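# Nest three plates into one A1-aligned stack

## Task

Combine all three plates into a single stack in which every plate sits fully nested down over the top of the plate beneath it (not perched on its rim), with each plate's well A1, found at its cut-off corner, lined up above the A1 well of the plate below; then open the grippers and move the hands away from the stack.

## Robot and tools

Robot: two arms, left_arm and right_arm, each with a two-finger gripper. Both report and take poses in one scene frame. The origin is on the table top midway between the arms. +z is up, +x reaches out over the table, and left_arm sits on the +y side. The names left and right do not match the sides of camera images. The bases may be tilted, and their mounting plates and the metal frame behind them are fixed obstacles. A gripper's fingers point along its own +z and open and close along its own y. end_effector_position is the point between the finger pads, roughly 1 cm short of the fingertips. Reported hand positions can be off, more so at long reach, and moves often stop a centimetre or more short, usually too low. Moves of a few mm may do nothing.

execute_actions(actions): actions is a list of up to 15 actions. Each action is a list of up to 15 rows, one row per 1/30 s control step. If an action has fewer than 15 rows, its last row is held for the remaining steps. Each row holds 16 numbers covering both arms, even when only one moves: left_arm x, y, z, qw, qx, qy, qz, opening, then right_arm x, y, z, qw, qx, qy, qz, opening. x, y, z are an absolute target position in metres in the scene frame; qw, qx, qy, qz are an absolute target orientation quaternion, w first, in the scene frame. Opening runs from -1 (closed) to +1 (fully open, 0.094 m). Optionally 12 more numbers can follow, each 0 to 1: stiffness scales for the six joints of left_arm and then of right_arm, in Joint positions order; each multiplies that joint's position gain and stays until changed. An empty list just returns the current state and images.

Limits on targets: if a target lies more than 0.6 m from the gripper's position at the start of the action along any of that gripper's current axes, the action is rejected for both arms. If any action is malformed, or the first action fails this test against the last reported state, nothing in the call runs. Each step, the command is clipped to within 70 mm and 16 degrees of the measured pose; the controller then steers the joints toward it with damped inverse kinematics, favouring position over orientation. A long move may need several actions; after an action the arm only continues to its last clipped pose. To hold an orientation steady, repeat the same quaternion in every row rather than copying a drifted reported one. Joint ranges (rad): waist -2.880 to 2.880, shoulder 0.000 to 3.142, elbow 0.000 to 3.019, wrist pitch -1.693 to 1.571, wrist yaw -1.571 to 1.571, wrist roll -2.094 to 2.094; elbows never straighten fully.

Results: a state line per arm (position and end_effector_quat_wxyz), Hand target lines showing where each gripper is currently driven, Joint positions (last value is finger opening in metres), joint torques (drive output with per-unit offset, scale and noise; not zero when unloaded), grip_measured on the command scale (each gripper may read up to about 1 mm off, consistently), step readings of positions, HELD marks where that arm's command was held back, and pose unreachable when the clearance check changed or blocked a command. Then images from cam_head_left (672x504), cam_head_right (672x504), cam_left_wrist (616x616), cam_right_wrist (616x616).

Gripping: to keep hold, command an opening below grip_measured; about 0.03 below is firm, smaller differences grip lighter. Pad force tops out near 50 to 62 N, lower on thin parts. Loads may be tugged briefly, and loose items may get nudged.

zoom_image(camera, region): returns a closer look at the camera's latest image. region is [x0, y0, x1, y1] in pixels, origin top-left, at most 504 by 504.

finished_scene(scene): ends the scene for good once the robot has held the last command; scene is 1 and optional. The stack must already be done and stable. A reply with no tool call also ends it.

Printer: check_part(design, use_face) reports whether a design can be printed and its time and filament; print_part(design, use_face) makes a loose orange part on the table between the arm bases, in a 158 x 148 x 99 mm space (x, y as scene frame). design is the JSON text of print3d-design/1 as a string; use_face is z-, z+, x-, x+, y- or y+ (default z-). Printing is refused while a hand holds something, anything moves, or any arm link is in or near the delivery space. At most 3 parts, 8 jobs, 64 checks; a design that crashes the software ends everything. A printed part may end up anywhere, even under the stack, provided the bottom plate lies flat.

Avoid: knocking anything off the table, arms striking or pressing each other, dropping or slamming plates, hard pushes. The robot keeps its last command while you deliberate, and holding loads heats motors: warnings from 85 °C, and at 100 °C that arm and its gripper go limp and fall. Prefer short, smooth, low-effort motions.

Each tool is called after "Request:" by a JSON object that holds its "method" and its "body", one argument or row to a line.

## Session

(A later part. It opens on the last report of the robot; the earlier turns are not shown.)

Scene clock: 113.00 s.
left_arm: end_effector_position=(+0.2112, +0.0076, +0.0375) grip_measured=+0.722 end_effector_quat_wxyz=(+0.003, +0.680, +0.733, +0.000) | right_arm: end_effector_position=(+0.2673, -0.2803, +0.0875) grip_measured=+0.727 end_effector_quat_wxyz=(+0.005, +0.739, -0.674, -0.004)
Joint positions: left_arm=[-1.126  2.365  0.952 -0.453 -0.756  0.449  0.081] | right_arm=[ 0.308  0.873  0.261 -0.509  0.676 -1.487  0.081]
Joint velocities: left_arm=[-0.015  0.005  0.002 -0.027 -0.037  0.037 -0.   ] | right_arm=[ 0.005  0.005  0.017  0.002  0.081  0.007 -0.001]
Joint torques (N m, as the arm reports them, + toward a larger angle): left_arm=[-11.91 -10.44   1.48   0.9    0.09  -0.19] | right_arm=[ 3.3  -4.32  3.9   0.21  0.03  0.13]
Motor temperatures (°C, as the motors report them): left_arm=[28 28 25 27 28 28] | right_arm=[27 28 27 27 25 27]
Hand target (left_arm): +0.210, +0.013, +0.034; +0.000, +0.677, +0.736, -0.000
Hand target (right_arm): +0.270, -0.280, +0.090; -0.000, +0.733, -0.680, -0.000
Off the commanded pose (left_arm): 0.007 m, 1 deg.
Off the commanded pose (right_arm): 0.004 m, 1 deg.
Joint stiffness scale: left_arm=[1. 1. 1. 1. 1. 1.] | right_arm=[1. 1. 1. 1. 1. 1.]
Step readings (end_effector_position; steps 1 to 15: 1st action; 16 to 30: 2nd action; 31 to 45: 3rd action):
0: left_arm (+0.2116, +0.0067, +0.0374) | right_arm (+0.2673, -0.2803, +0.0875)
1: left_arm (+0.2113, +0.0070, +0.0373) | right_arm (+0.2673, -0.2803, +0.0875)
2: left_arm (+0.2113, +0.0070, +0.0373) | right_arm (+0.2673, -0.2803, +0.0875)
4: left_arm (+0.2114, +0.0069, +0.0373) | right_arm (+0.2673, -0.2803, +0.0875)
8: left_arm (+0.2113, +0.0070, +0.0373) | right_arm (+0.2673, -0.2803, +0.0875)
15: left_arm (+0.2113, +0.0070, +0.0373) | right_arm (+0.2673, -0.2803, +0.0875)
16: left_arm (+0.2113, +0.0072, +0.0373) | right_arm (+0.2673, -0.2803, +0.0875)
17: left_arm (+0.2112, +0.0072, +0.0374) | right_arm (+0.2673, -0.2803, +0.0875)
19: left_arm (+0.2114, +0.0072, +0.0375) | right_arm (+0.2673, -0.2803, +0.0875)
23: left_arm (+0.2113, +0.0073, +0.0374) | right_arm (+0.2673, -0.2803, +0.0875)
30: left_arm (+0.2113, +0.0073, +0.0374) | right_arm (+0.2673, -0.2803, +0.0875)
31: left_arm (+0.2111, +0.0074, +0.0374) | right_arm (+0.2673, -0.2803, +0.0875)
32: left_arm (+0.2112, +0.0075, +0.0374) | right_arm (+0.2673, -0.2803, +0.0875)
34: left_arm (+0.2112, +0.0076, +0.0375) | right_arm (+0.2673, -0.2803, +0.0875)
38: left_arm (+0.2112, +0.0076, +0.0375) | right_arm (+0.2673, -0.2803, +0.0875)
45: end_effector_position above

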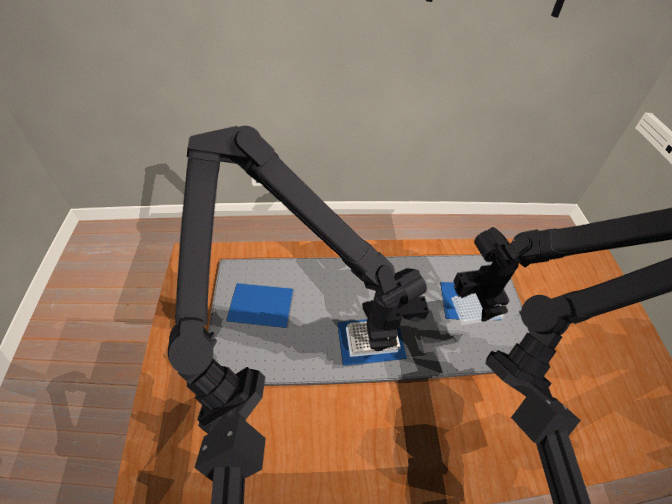

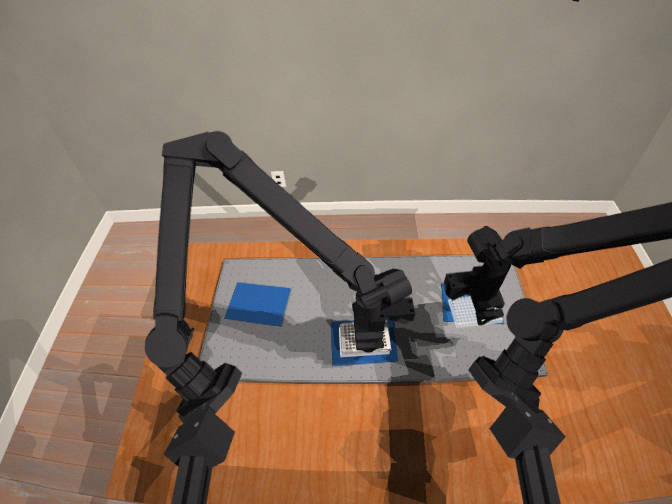

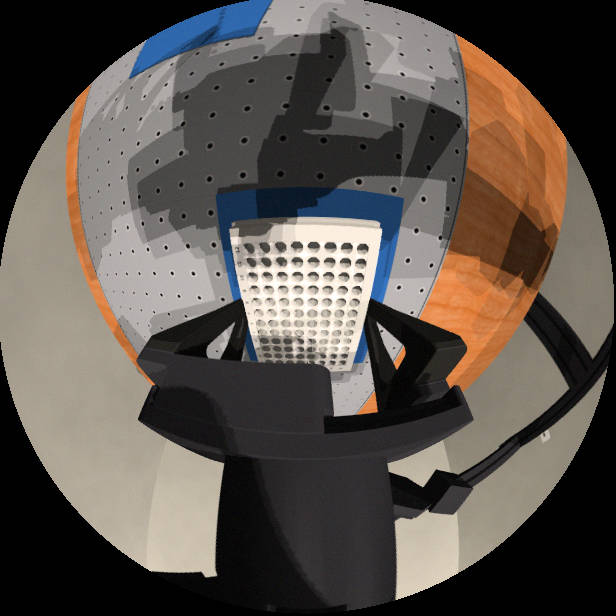

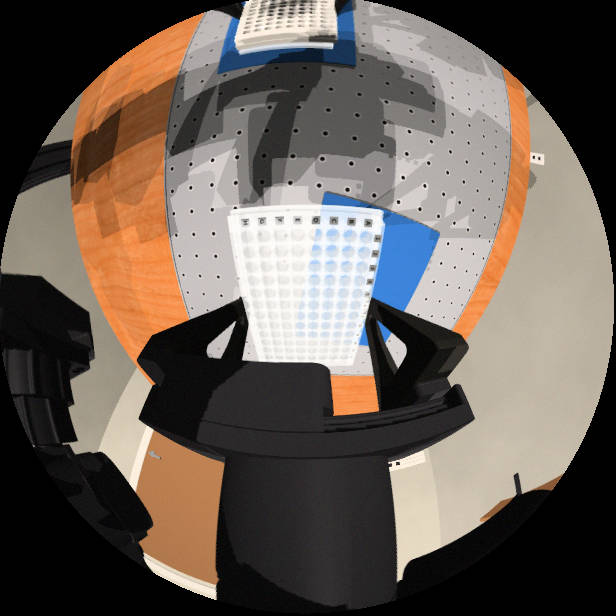

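Friction is holding it; reduce the pressure.

Request:
{"method": "execute_actions", "body": {
  "actions": [
    [[0.2085,0.014,0.036,0,0.68,0.733,0,0.69,0.27,-0.28,0.09,0,-0.733,0.68,0,0.695]],
    [[0.2075,0.015,0.038,0,0.68,0.733,0,0.69,0.27,-0.28,0.09,0,-0.733,0.68,0,0.695]]
  ]
}}

Request:
{"method": "zoom_image", "body": {
  "camera": "cam_left_wrist",
  "region": [218,190,398,260]
}}

Request:
{"method": "zoom_image", "body": {
  "camera": "cam_right_wrist",
  "region": [220,0,350,70]
}}

Scene clock: 118.30 s.
left_arm: end_effector_position=(+0.2064, +0.0136, +0.0365) grip_measured=+0.722 end_effector_quat_wxyz=(-0.002, +0.683, +0.730, +0.001) | right_arm: end_effector_position=(+0.2673, -0.2803, +0.0875) grip_measured=+0.727 end_effector_quat_wxyz=(+0.005, +0.739, -0.674, -0.004)
Joint positions: left_arm=[-1.126  2.362  0.937 -0.453 -0.755  0.449  0.081] | right_arm=[ 0.308  0.873  0.261 -0.509  0.676 -1.487  0.081]
Joint velocities: left_arm=[-0.005 -0.005  0.002 -0.002  0.051  0.022 -0.   ] | right_arm=[ 0.005  0.005 -0.002 -0.017 -0.007 -0.022 -0.001]
Joint torques (N m, as the arm reports them, + toward a larger angle): left_arm=[-12.37 -11.03   1.96   0.39   0.14  -0.23] | right_arm=[ 3.35 -4.11  4.08  0.17  0.05  0.12]
Motor temperatures (°C, as the motors report them): left_arm=[28 28 25 27 28 28] | right_arm=[27 28 27 27 25 27]
Hand target (left_arm): +0.208, +0.015, +0.038; +0.000, +0.680, +0.733, -0.000
Hand target (right_arm): +0.270, -0.280, +0.090; -0.000, +0.733, -0.680, -0.000
Off the commanded pose (left_arm): 0.002 m, 1 deg.
Off the commanded pose (right_arm): 0.004 m, 1 deg.
Joint stiffness scale: left_arm=[1. 1. 1. 1. 1. 1.] | right_arm=[1. 1. 1. 1. 1. 1.]
Step readings (end_effector_position; steps 1 to 15: 1st action; 16 to 30: 2nd action):
0: left_arm (+0.2112, +0.0076, +0.0375) | right_arm (+0.2673, -0.2803, +0.0875)
1: left_arm (+0.2111, +0.0077, +0.0375) | right_arm (+0.2673, -0.2803, +0.0875)
2: left_arm (+0.2111, +0.0080, +0.0376) | right_arm (+0.2673, -0.2803, +0.0875)
4: left_arm (+0.2108, +0.0084, +0.0376) | right_arm (+0.2673, -0.2803, +0.0875)
8: left_arm (+0.2107, +0.0086, +0.0376) | right_arm (+0.2673, -0.2803, +0.0875)
15: left_arm (+0.2107, +0.0086, +0.0376) | right_arm (+0.2673, -0.2803, +0.0875)
16: left_arm (+0.2108, +0.0085, +0.0377) | right_arm (+0.2673, -0.2803, +0.0875)
17: left_arm (+0.2106, +0.0088, +0.0377) | right_arm (+0.2673, -0.2803, +0.0875)
19: left_arm (+0.2097, +0.0100, +0.0375) | right_arm (+0.2673, -0.2803, +0.0875)
23: left_arm (+0.2065, +0.0136, +0.0365) | right_arm (+0.2673, -0.2803, +0.0875)
30: end_effector_position above

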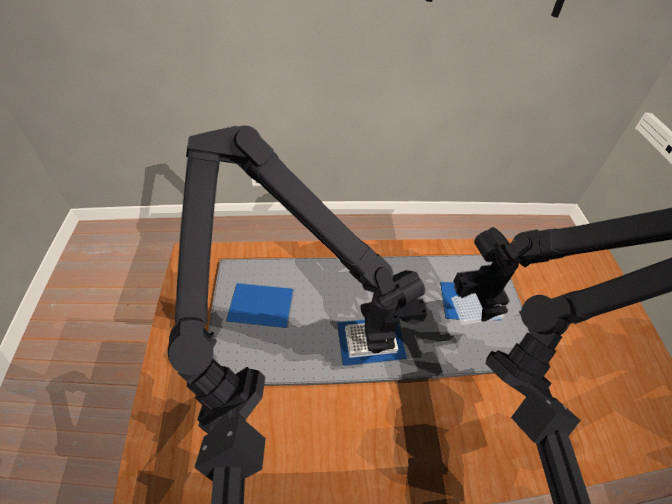

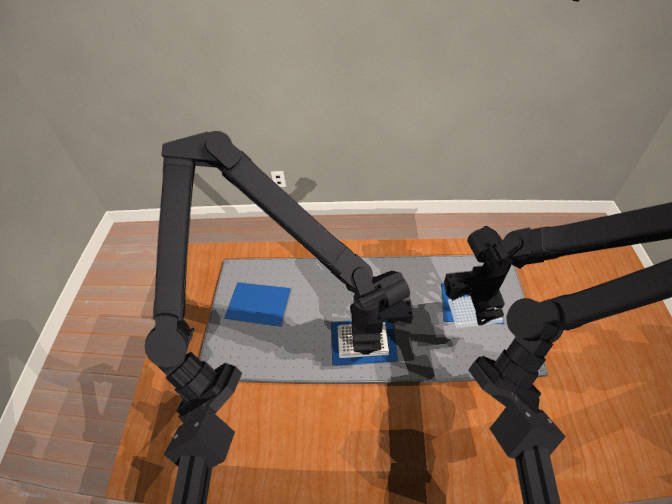

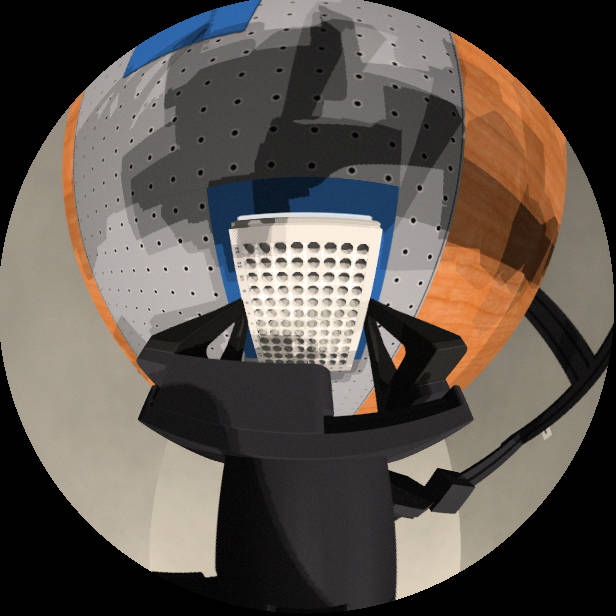

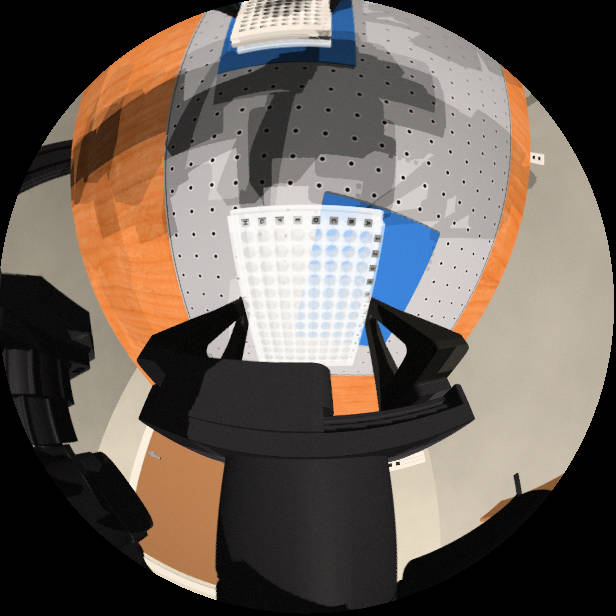

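Region (218, 190, 398, 260) of cam_left_wrist's 616x616 image, scaled by 2.800, with more detail than that image has.

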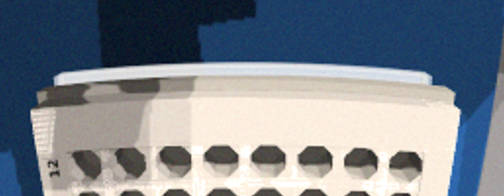

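Region (220, 0, 350, 70) of cam_right_wrist's 616x616 image, scaled by 3.877, with more detail than that image has; it fills the top 271 rows of this view, and the rest is white.

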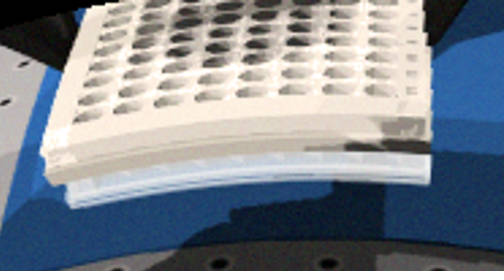

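Request:
{"method": "execute_actions", "body": {
  "actions": [
    [[0.2075,0.015,0.038,0,0.68,0.733,0,1,0.27,-0.28,0.09,0,-0.733,0.68,0,0.695]],
    [[0.2075,0.015,0.065,0,0.68,0.733,0,1,0.27,-0.28,0.09,0,-0.733,0.68,0,0.695]],
    [[0.21,0.06,0.1,0,0.68,0.733,0,1,0.27,-0.25,0.1,0,-0.733,0.68,0,0.695]],
    [[0.22,0.13,0.1,0,0.68,0.733,0,1,0.26,-0.2,0.1,0,-0.733,0.68,0,0.695]],
    [[0.23,0.2,0.1,0,0.68,0.733,0,1,0.25,-0.15,0.1,0,-0.733,0.68,0,0.695]],
    [[0.25,0.27,0.1,0,0.75,0.66,0,1,0.25,-0.15,0.1,0,-0.733,0.68,0,0.695]],
    [[0.26,0.3,0.1,0,0.75,0.66,0,1,0.25,-0.15,0.1,0,-0.733,0.68,0,0.695]]
  ]
}}

Request:
{"method": "zoom_image", "body": {
  "camera": "cam_left_wrist",
  "region": [220,0,420,100]
}}

Request:
{"method": "zoom_image", "body": {
  "camera": "cam_head_left",
  "region": [335,310,405,365]
}}

Scene clock: 133.60 s.
left_arm: end_effector_position=(+0.2588, +0.2999, +0.1011) grip_measured=+1.000 end_effector_quat_wxyz=(-0.002, +0.748, +0.663, +0.001) | right_arm: end_effector_position=(+0.2386, -0.1555, +0.0981) grip_measured=+0.727 end_effector_quat_wxyz=(+0.009, +0.747, -0.665, -0.002)
Joint positions: left_arm=[-0.712  1.327  0.393 -0.534 -0.797  1.214  0.094] | right_arm=[ 0.798  1.435  0.386 -0.527  0.796 -0.857  0.081]
Joint velocities: left_arm=[-0.015 -0.005  0.017 -0.007  0.007  0.037  0.   ] | right_arm=[-0.005 -0.005 -0.002  0.002 -0.022  0.051 -0.   ]
Joint torques (N m, as the arm reports them, + toward a larger angle): left_arm=[-5.9  -5.32  2.75  0.86  0.32 -0.03] | right_arm=[ 6.49 -4.85  5.34  0.55  0.07  0.15]
Motor temperatures (°C, as the motors report them): left_arm=[28 28 25 27 28 28] | right_arm=[27 28 28 27 25 27]
Hand target (left_arm): +0.260, +0.300, +0.100; +0.000, +0.751, +0.661, +0.000
Hand target (right_arm): +0.250, -0.150, +0.100; +0.000, +0.733, -0.680, +0.000
Off the commanded pose (left_arm): 0.002 m, 0 deg.
Off the commanded pose (right_arm): 0.013 m, 3 deg.
Joint stiffness scale: left_arm=[1. 1. 1. 1. 1. 1.] | right_arm=[1. 1. 1. 1. 1. 1.]
Step readings (end_effector_position; steps 1 to 15: 1st action; 16 to 30: 2nd action; 31 to 45: 3rd action; 46 to 60: 4th action; 61 to 75: 5th action; 76 to 90: 6th action; 91 to 105: 7th action):
0: left_arm (+0.2064, +0.0136, +0.0365) | right_arm (+0.2673, -0.2803, +0.0875)
1: left_arm (+0.2063, +0.0136, +0.0365) | right_arm (+0.2673, -0.2803, +0.0875)
2: left_arm (+0.2059, +0.0138, +0.0364) | right_arm (+0.2673, -0.2803, +0.0875)
4: left_arm (+0.2056, +0.0141, +0.0363) | right_arm (+0.2673, -0.2803, +0.0875)
8: left_arm (+0.2056, +0.0141, +0.0363) | right_arm (+0.2673, -0.2803, +0.0875)
15: left_arm (+0.2056, +0.0141, +0.0363) | right_arm (+0.2673, -0.2803, +0.0875)
16: left_arm (+0.2043, +0.0149, +0.0374) | right_arm (+0.2673, -0.2803, +0.0875)
17: left_arm (+0.2033, +0.0167, +0.0397) | right_arm (+0.2673, -0.2803, +0.0875)
19: left_arm (+0.2024, +0.0196, +0.0452) | right_arm (+0.2673, -0.2803, +0.0875)
23: left_arm (+0.2047, +0.0192, +0.0525) | right_arm (+0.2673, -0.2803, +0.0875)
30: left_arm (+0.2050, +0.0197, +0.0531) | right_arm (+0.2673, -0.2803, +0.0875)
31: left_arm (+0.2039, +0.0228, +0.0543) | right_arm (+0.2677, -0.2811, +0.0883)
32: left_arm (+0.2016, +0.0317, +0.0575) | right_arm (+0.2680, -0.2762, +0.0906)
34: left_arm (+0.1987, +0.0550, +0.0685) | right_arm (+0.2662, -0.2599, +0.0956)
38: left_arm (+0.2087, +0.0673, +0.0892) | right_arm (+0.2590, -0.2484, +0.0968)
45: left_arm (+0.2124, +0.0658, +0.0943) | right_arm (+0.2576, -0.2493, +0.0965)
46: left_arm (+0.2123, +0.0704, +0.0936) | right_arm (+0.2574, -0.2484, +0.0969)
47: left_arm (+0.2110, +0.0808, +0.0932) | right_arm (+0.2565, -0.2405, +0.0987)
49: left_arm (+0.2054, +0.1123, +0.0932) | right_arm (+0.2511, -0.2187, +0.1017)
53: left_arm (+0.2098, +0.1374, +0.0975) | right_arm (+0.2429, -0.2032, +0.0977)
60: left_arm (+0.2136, +0.1360, +0.0998) | right_arm (+0.2434, -0.2035, +0.0972)
61: left_arm (+0.2142, +0.1409, +0.0987) | right_arm (+0.2432, -0.2012, +0.0977)
62: left_arm (+0.2147, +0.1512, +0.0974) | right_arm (+0.2423, -0.1935, +0.0993)
64: left_arm (+0.2134, +0.1816, +0.0948) | right_arm (+0.2393, -0.1732, +0.1018)
68: left_arm (+0.2226, +0.2064, +0.0986) | right_arm (+0.2378, -0.1552, +0.0985)
75: left_arm (+0.2266, +0.2050, +0.1010) | right_arm (+0.2382, -0.1552, +0.0981)
76: left_arm (+0.2284, +0.2106, +0.1000) | right_arm (+0.2384, -0.1554, +0.0981)
77: left_arm (+0.2313, +0.2217, +0.0981) | right_arm (+0.2385, -0.1555, +0.0981)
79: left_arm (+0.2352, +0.2476, +0.0945) | right_arm (+0.2385, -0.1555, +0.0981)
83: left_arm (+0.2490, +0.2706, +0.0997) | right_arm (+0.2386, -0.1555, +0.0981)
90: left_arm (+0.2506, +0.2701, +0.1028) | right_arm (+0.2386, -0.1555, +0.0981)
91: left_arm (+0.2500, +0.2721, +0.1021) | right_arm (+0.2386, -0.1555, +0.0981)
92: left_arm (+0.2500, +0.2775, +0.1005) | right_arm (+0.2386, -0.1555, +0.0981)
94: left_arm (+0.2514, +0.2908, +0.0981) | right_arm (+0.2386, -0.1555, +0.0981)
98: left_arm (+0.2586, +0.3003, +0.1007) | right_arm (+0.2386, -0.1555, +0.0981)
105: end_effector_position above

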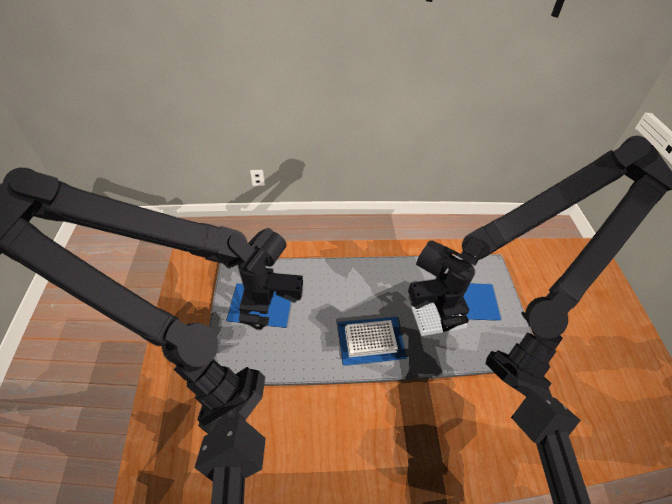

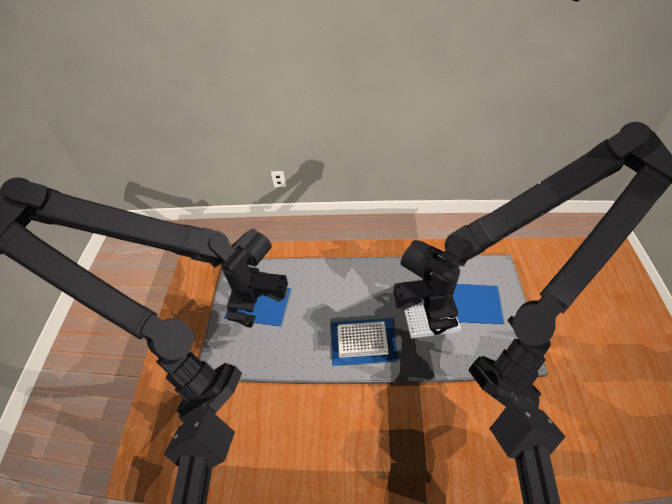

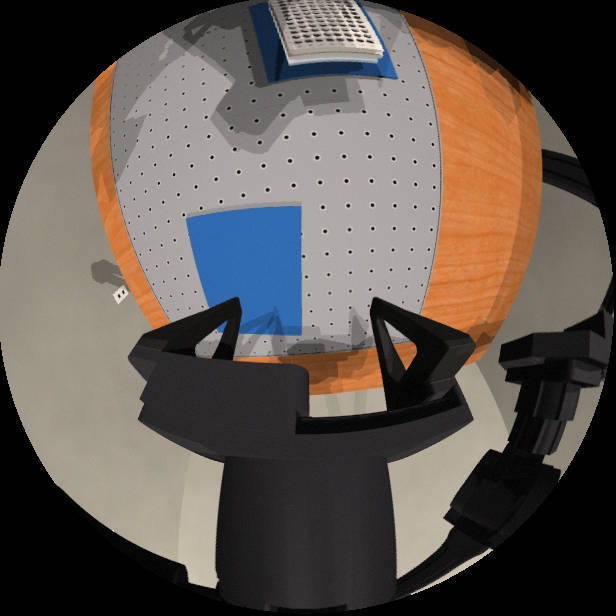

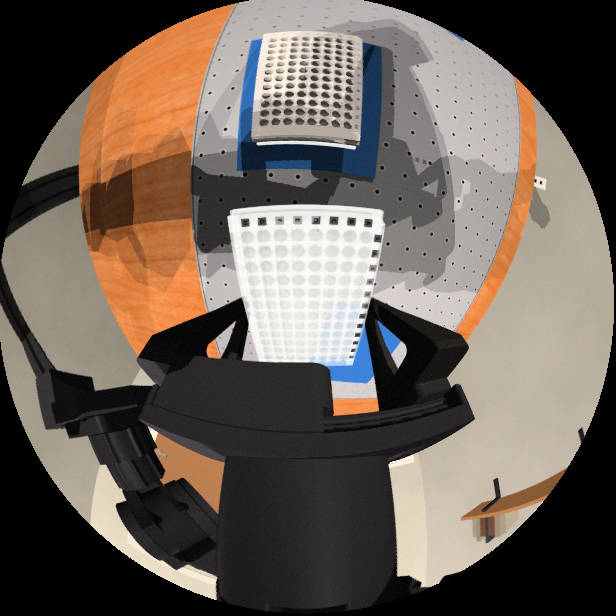

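Region (220, 0, 420, 100) of cam_left_wrist's 616x616 image, scaled by 2.520, with more detail than that image has.

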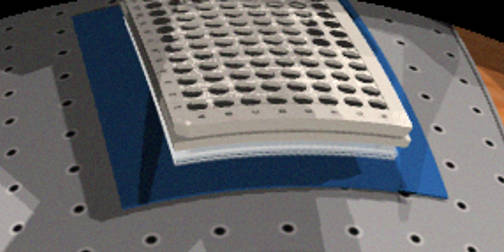

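Region (335, 310, 405, 365) of cam_head_left's 672x504 image, scaled by 7.200, with more detail than that image has; it fills the top 396 rows of this view, and the rest is white.

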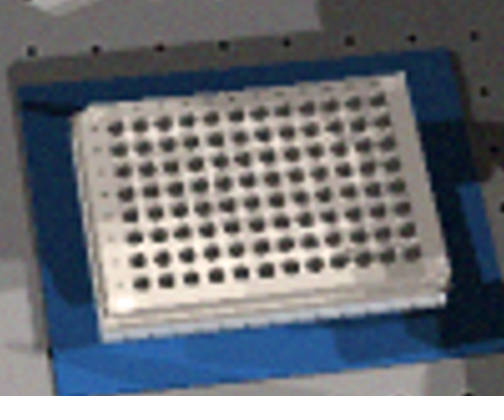

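Request:
{"method": "zoom_image", "body": {
  "camera": "cam_right_wrist",
  "region": [240,100,380,170]
}}

Request:
{"method": "zoom_image", "body": {
  "camera": "cam_left_wrist",
  "region": [260,10,400,80]
}}

Request:
{"method": "execute_actions", "body": {
  "actions": [
    [[0.26,0.3,0.1,0,0.75,0.66,0,1,0.24,-0.1,0.1,0,-0.72,0.694,0,0.695]],
    [[0.26,0.3,0.1,0,0.75,0.66,0,1,0.235,-0.05,0.095,0,-0.72,0.694,0,0.695]],
    [[0.26,0.3,0.1,0,0.75,0.66,0,1,0.23,-0.015,0.085,0,-0.72,0.694,0,0.695]],
    [[0.26,0.3,0.1,0,0.75,0.66,0,1,0.23,-0.015,0.072,0,-0.72,0.694,0,0.695]]
  ]
}}

Request:
{"method": "zoom_image", "body": {
  "camera": "cam_right_wrist",
  "region": [208,140,408,260]
}}

Region (240, 100, 380, 170) of cam_right_wrist's 616x616 image, scaled by 3.600, with more detail than that image has.

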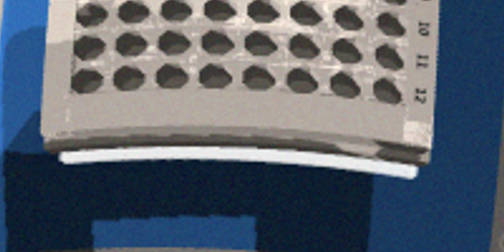

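Region (260, 10, 400, 80) of cam_left_wrist's 616x616 image, scaled by 3.600, with more detail than that image has.

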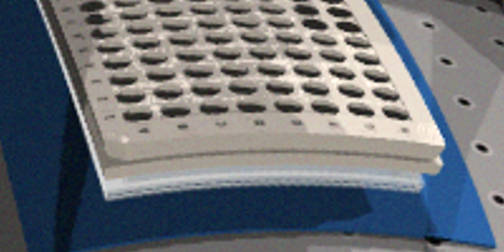

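Scene clock: 141.77 s.
left_arm: end_effector_position=(+0.2588, +0.2999, +0.1011) grip_measured=+1.000 end_effector_quat_wxyz=(-0.002, +0.751, +0.660, +0.001) | right_arm: end_effector_position=(+0.2284, -0.0175, +0.0799) grip_measured=+0.727 end_effector_quat_wxyz=(-0.004, +0.720, -0.694, -0.001)
Joint positions: left_arm=[-0.712  1.327  0.393 -0.534 -0.797  1.223  0.094] | right_arm=[ 0.98   1.927  0.669 -0.466  0.788 -0.544  0.081]
Joint velocities: left_arm=[ 0.005  0.005  0.002 -0.002  0.081 -0.022  0.   ] | right_arm=[-0.015 -0.015  0.002  0.012 -0.037 -0.007  0.001]
Joint torques (N m, as the arm reports them, + toward a larger angle): left_arm=[-5.38 -5.23  2.72  0.75  0.31 -0.04] | right_arm=[ 9.84 -6.97  4.43  1.    0.01 -0.24]
Motor temperatures (°C, as the motors report them): left_arm=[28 27 25 27 28 28] | right_arm=[28 28 28 27 25 27]
Hand target (left_arm): +0.260, +0.300, +0.100; -0.000, +0.751, +0.661, +0.000
Hand target (right_arm): +0.230, -0.015, +0.072; +0.000, +0.720, -0.694, +0.000
Off the commanded pose (left_arm): 0.002 m, 0 deg.
Off the commanded pose (right_arm): 0.008 m, 0 deg.
Joint stiffness scale: left_arm=[1. 1. 1. 1. 1. 1.] | right_arm=[1. 1. 1. 1. 1. 1.]
Step readings (end_effector_position; steps 1 to 15: 1st action; 16 to 30: 2nd action; 31 to 45: 3rd action; 46 to 60: 4th action):
0: left_arm (+0.2588, +0.2999, +0.1011) | right_arm (+0.2386, -0.1555, +0.0981)
1: left_arm (+0.2588, +0.2999, +0.1011) | right_arm (+0.2380, -0.1531, +0.0984)
2: left_arm (+0.2588, +0.2999, +0.1011) | right_arm (+0.2366, -0.1459, +0.0993)
4: left_arm (+0.2588, +0.2999, +0.1011) | right_arm (+0.2336, -0.1264, +0.1008)
8: left_arm (+0.2588, +0.2999, +0.1011) | right_arm (+0.2315, -0.1060, +0.0984)
15: left_arm (+0.2588, +0.2999, +0.1011) | right_arm (+0.2316, -0.1055, +0.0982)
16: left_arm (+0.2588, +0.2999, +0.1011) | right_arm (+0.2316, -0.1031, +0.0981)
17: left_arm (+0.2588, +0.2999, +0.1011) | right_arm (+0.2314, -0.0966, +0.0978)
19: left_arm (+0.2588, +0.2999, +0.1011) | right_arm (+0.2305, -0.0775, +0.0962)
23: left_arm (+0.2588, +0.2999, +0.1011) | right_arm (+0.2306, -0.0559, +0.0931)
30: left_arm (+0.2588, +0.2999, +0.1011) | right_arm (+0.2307, -0.0555, +0.0930)
31: left_arm (+0.2588, +0.2999, +0.1011) | right_arm (+0.2306, -0.0539, +0.0926)
32: left_arm (+0.2588, +0.2999, +0.1011) | right_arm (+0.2303, -0.0500, +0.0913)
34: left_arm (+0.2588, +0.2999, +0.1011) | right_arm (+0.2287, -0.0385, +0.0873)
38: left_arm (+0.2588, +0.2999, +0.1011) | right_arm (+0.2261, -0.0262, +0.0821)
45: left_arm (+0.2588, +0.2999, +0.1011) | right_arm (+0.2260, -0.0263, +0.0821)
46: left_arm (+0.2588, +0.2999, +0.1011) | right_arm (+0.2266, -0.0250, +0.0819)
47: left_arm (+0.2588, +0.2999, +0.1011) | right_arm (+0.2273, -0.0228, +0.0815)
49: left_arm (+0.2588, +0.2999, +0.1011) | right_arm (+0.2285, -0.0190, +0.0808)
53: left_arm (+0.2588, +0.2999, +0.1011) | right_arm (+0.2284, -0.0177, +0.0800)
60: end_effector_position above

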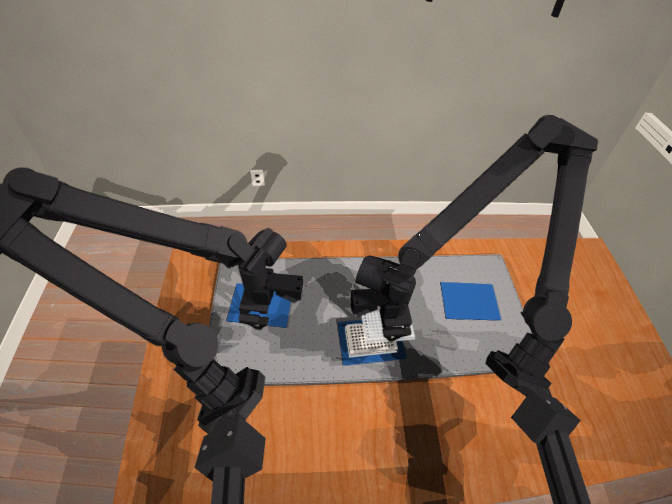

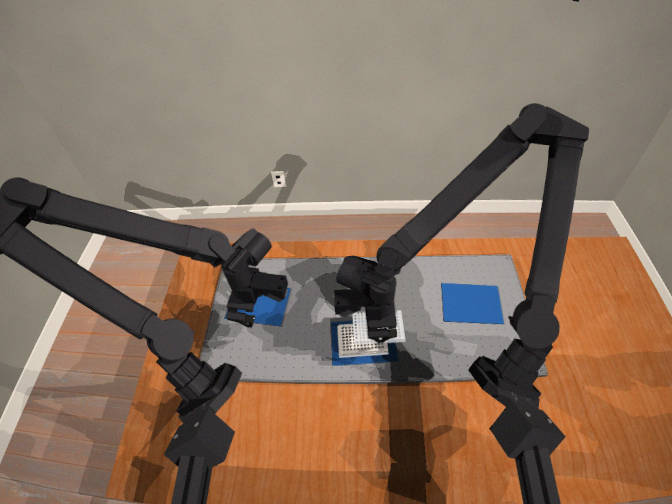

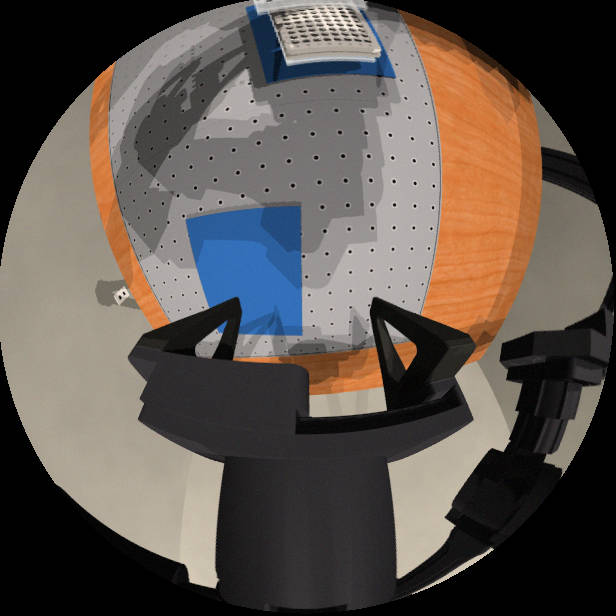

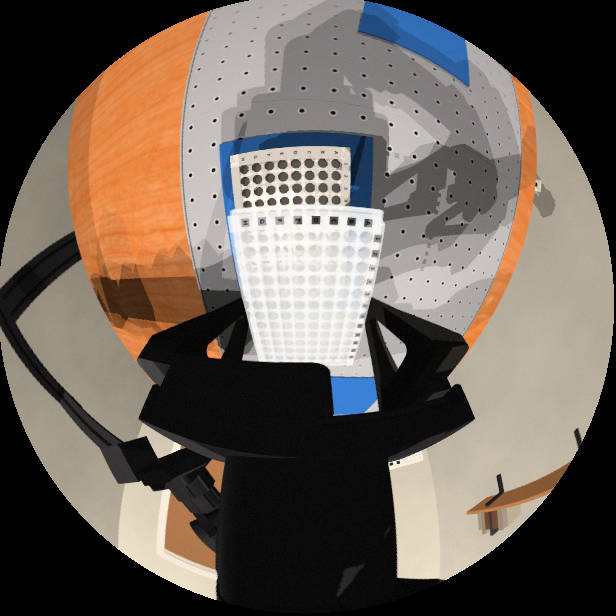

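Region (208, 140, 408, 260) of cam_right_wrist's 616x616 image, scaled by 2.520, with more detail than that image has; it fills the top 302 rows of this view, and the rest is white.

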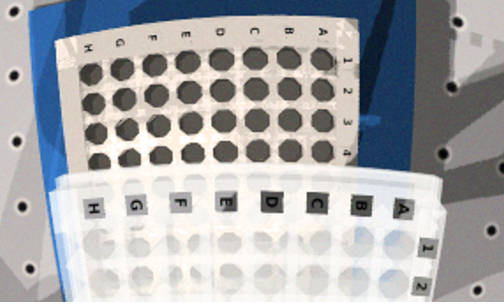

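Request:
{"method": "execute_actions", "body": {
  "actions": [
    [[0.26,0.3,0.1,0,0.75,0.66,0,1,0.222,0.005,0.07,0,-0.732,0.681,0,0.695]],
    [[0.26,0.3,0.1,0,0.75,0.66,0,1,0.22,0.018,0.062,0,-0.732,0.681,0,0.695]],
    [[0.26,0.3,0.1,0,0.75,0.66,0,1,0.22,0.018,0.056,0,-0.732,0.681,0,0.695]]
  ]
}}

Request:
{"method": "zoom_image", "body": {
  "camera": "cam_right_wrist",
  "region": [208,160,408,280]
}}

Scene clock: 149.20 s.
left_arm: end_effector_position=(+0.2588, +0.2999, +0.1011) grip_measured=+1.000 end_effector_quat_wxyz=(-0.002, +0.751, +0.660, +0.001) | right_arm: end_effector_position=(+0.2193, +0.0085, +0.0596) grip_measured=+0.727 end_effector_quat_wxyz=(+0.004, +0.729, -0.684, +0.002)
Joint positions: left_arm=[-0.712  1.327  0.393 -0.534 -0.797  1.223  0.094] | right_arm=[ 0.98   2.048  0.735 -0.435  0.788 -0.554  0.081]
Joint velocities: left_arm=[-0.005 -0.015  0.017  0.002 -0.022 -0.022  0.   ] | right_arm=[ 0.005 -0.015 -0.002 -0.007  0.022  0.037  0.   ]
Joint torques (N m, as the arm reports them, + toward a larger angle): left_arm=[-5.64 -5.22  2.72  0.77  0.29 -0.06] | right_arm=[12.68 -7.63  4.68  0.88 -0.12 -0.22]
Motor temperatures (°C, as the motors report them): left_arm=[28 27 25 27 28 28] | right_arm=[28 28 28 27 25 27]
Hand target (left_arm): +0.260, +0.300, +0.100; -0.000, +0.751, +0.661, +0.000
Hand target (right_arm): +0.220, +0.018, +0.056; +0.000, +0.732, -0.681, +0.000
Off the commanded pose (left_arm): 0.002 m, 0 deg.
Off the commanded pose (right_arm): 0.010 m, 1 deg.
Joint stiffness scale: left_arm=[1. 1. 1. 1. 1. 1.] | right_arm=[1. 1. 1. 1. 1. 1.]
Step readings (end_effector_position; steps 1 to 15: 1st action; 16 to 30: 2nd action; 31 to 45: 3rd action):
0: left_arm (+0.2588, +0.2999, +0.1011) | right_arm (+0.2284, -0.0175, +0.0799)
1: left_arm (+0.2588, +0.2999, +0.1011) | right_arm (+0.2280, -0.0169, +0.0793)
2: left_arm (+0.2588, +0.2999, +0.1011) | right_arm (+0.2275, -0.0148, +0.0779)
4: left_arm (+0.2588, +0.2999, +0.1011) | right_arm (+0.2250, -0.0098, +0.0734)
8: left_arm (+0.2588, +0.2999, +0.1011) | right_arm (+0.2195, -0.0072, +0.0673)
15: left_arm (+0.2588, +0.2999, +0.1011) | right_arm (+0.2196, -0.0069, +0.0672)
16: left_arm (+0.2588, +0.2999, +0.1011) | right_arm (+0.2196, -0.0063, +0.0669)
17: left_arm (+0.2588, +0.2999, +0.1011) | right_arm (+0.2196, -0.0048, +0.0662)
19: left_arm (+0.2588, +0.2999, +0.1011) | right_arm (+0.2193, -0.0001, +0.0637)
23: left_arm (+0.2588, +0.2999, +0.1011) | right_arm (+0.2192, +0.0049, +0.0612)
30: left_arm (+0.2588, +0.2999, +0.1011) | right_arm (+0.2192, +0.0049, +0.0612)
31: left_arm (+0.2588, +0.2999, +0.1011) | right_arm (+0.2193, +0.0055, +0.0611)
32: left_arm (+0.2588, +0.2999, +0.1011) | right_arm (+0.2195, +0.0064, +0.0608)
34: left_arm (+0.2588, +0.2999, +0.1011) | right_arm (+0.2198, +0.0079, +0.0603)
38: left_arm (+0.2588, +0.2999, +0.1011) | right_arm (+0.2193, +0.0084, +0.0597)
45: end_effector_position above

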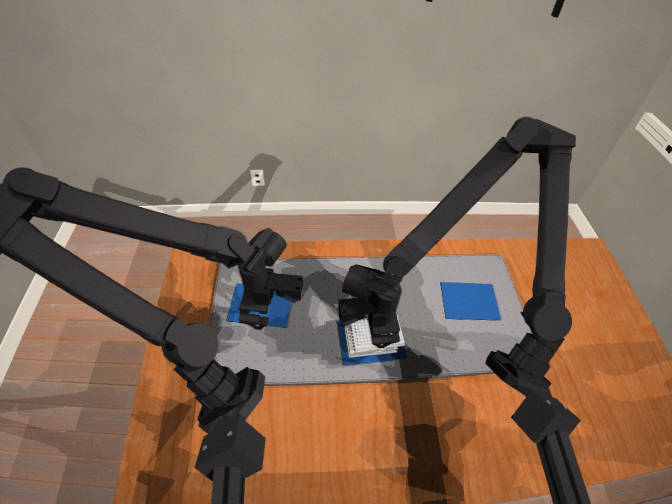

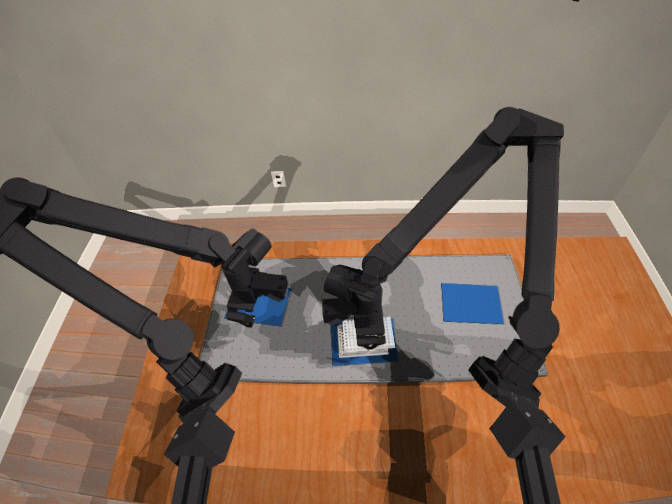

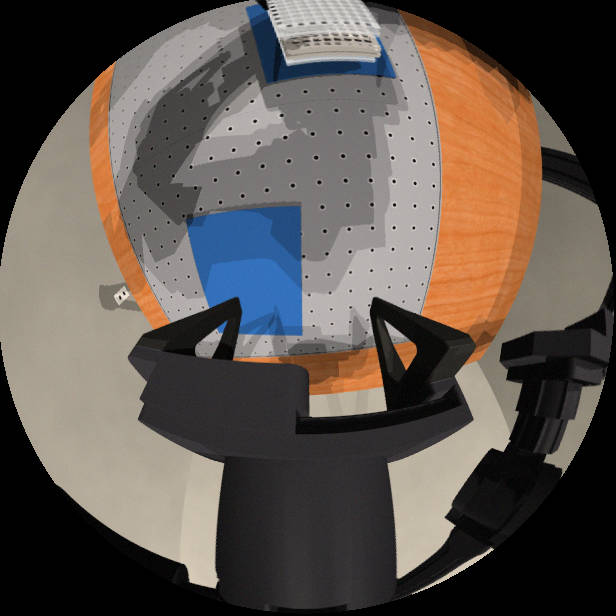

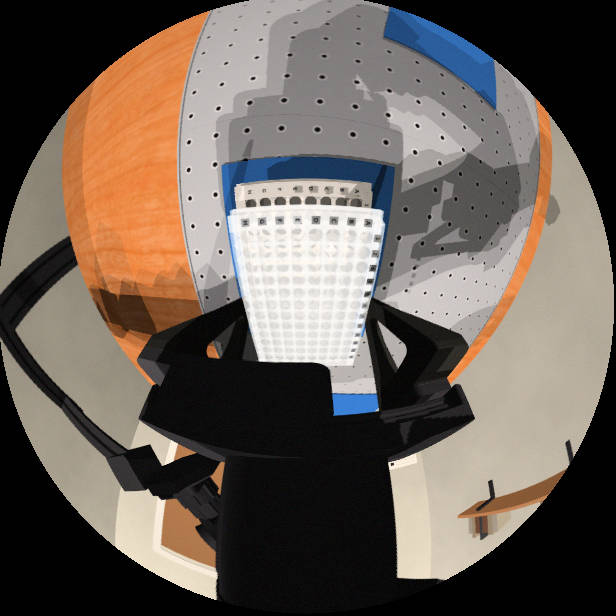

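Region (208, 160, 408, 280) of cam_right_wrist's 616x616 image, scaled by 2.520, with more detail than that image has; it fills the top 302 rows of this view, and the rest is white.

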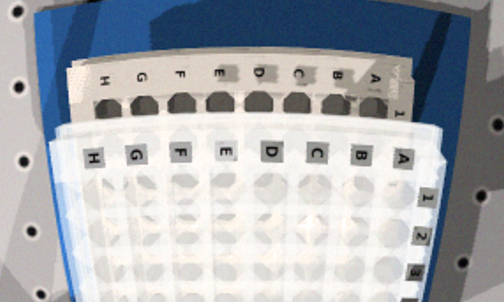

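Request:
{"method": "execute_actions", "body": {
  "actions": [
    [[0.26,0.3,0.1,0,0.75,0.66,0,1,0.219,0.026,0.062,0,-0.74,0.6726,0,0.695]],
    [[0.26,0.3,0.1,0,0.75,0.66,0,1,0.218,0.033,0.062,0,-0.74,0.6726,0,0.695]]
  ]
}}

Request:
{"method": "zoom_image", "body": {
  "camera": "cam_right_wrist",
  "region": [208,160,408,280]
}}

Scene clock: 155.80 s.
left_arm: end_effector_position=(+0.2588, +0.2999, +0.1011) grip_measured=+1.000 end_effector_quat_wxyz=(-0.002, +0.751, +0.660, +0.001) | right_arm: end_effector_position=(+0.2208, +0.0247, +0.0615) grip_measured=+0.727 end_effector_quat_wxyz=(-0.002, +0.733, -0.680, +0.000)
Joint positions: left_arm=[-0.712  1.327  0.393 -0.534 -0.797  1.223  0.094] | right_arm=[ 0.997  2.075  0.772 -0.444  0.785 -0.554  0.081]
Joint velocities: left_arm=[ 0.015 -0.015  0.002  0.007 -0.066  0.081  0.   ] | right_arm=[-0.015 -0.005  0.017 -0.012  0.007 -0.066  0.001]
Joint torques (N m, as the arm reports them, + toward a larger angle): left_arm=[-5.68 -5.36  2.69  0.85  0.31 -0.05] | right_arm=[14.36 -8.2   5.29 -0.38 -0.32 -0.05]
Motor temperatures (°C, as the motors report them): left_arm=[28 27 25 27 28 28] | right_arm=[28 28 28 27 25 27]
Hand target (left_arm): +0.260, +0.300, +0.100; -0.000, +0.751, +0.661, +0.000
Hand target (right_arm): +0.218, +0.033, +0.062; -0.000, +0.740, -0.673, -0.000
Off the commanded pose (left_arm): 0.002 m, 0 deg.
Off the commanded pose (right_arm): 0.009 m, 1 deg.
Joint stiffness scale: left_arm=[1. 1. 1. 1. 1. 1.] | right_arm=[1. 1. 1. 1. 1. 1.]
Step readings (end_effector_position; steps 1 to 15: 1st action; 16 to 30: 2nd action):
0: left_arm (+0.2588, +0.2999, +0.1011) | right_arm (+0.2193, +0.0085, +0.0596)
1: left_arm (+0.2588, +0.2999, +0.1011) | right_arm (+0.2195, +0.0090, +0.0597)
2: left_arm (+0.2588, +0.2999, +0.1011) | right_arm (+0.2197, +0.0099, +0.0599)
4: left_arm (+0.2588, +0.2999, +0.1011) | right_arm (+0.2207, +0.0134, +0.0606)
8: left_arm (+0.2588, +0.2999, +0.1011) | right_arm (+0.2225, +0.0181, +0.0621)
15: left_arm (+0.2588, +0.2999, +0.1011) | right_arm (+0.2226, +0.0183, +0.0623)
16: left_arm (+0.2588, +0.2999, +0.1011) | right_arm (+0.2223, +0.0186, +0.0622)
17: left_arm (+0.2588, +0.2999, +0.1011) | right_arm (+0.2223, +0.0194, +0.0621)
19: left_arm (+0.2588, +0.2999, +0.1011) | right_arm (+0.2217, +0.0220, +0.0617)
23: left_arm (+0.2588, +0.2999, +0.1011) | right_arm (+0.2209, +0.0248, +0.0615)
30: end_effector_position above

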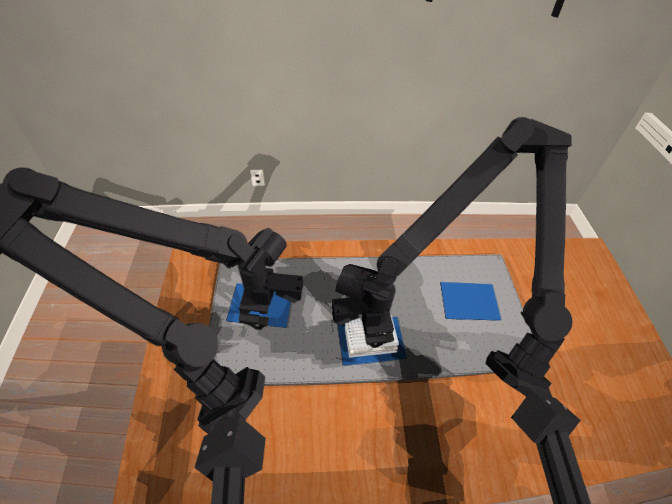

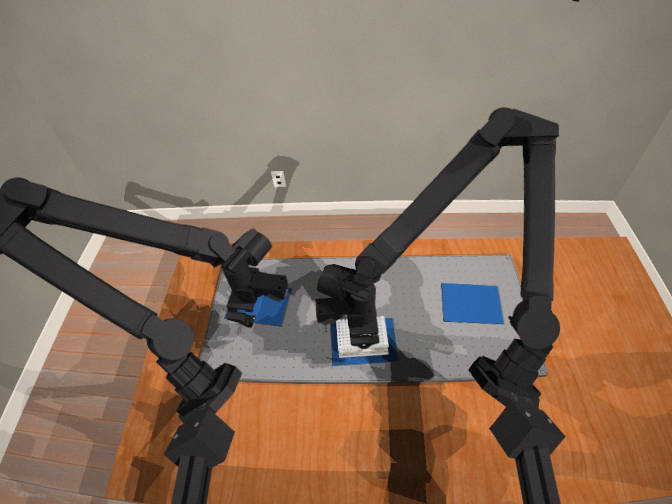

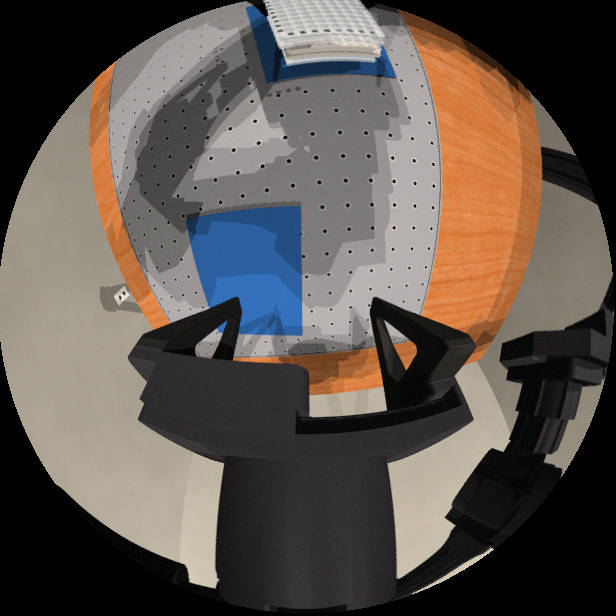

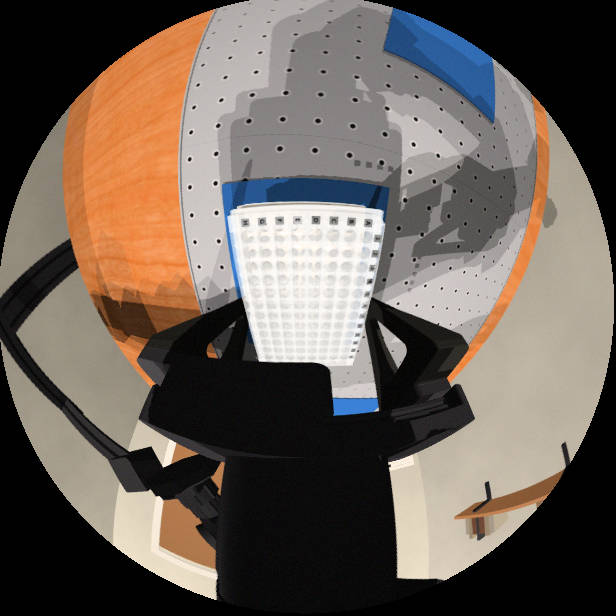

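Region (208, 160, 408, 280) of cam_right_wrist's 616x616 image, scaled by 2.520, with more detail than that image has; it fills the top 302 rows of this view, and the rest is white.

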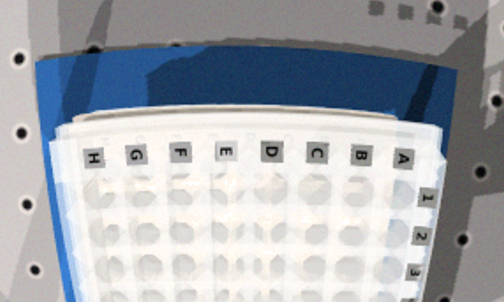

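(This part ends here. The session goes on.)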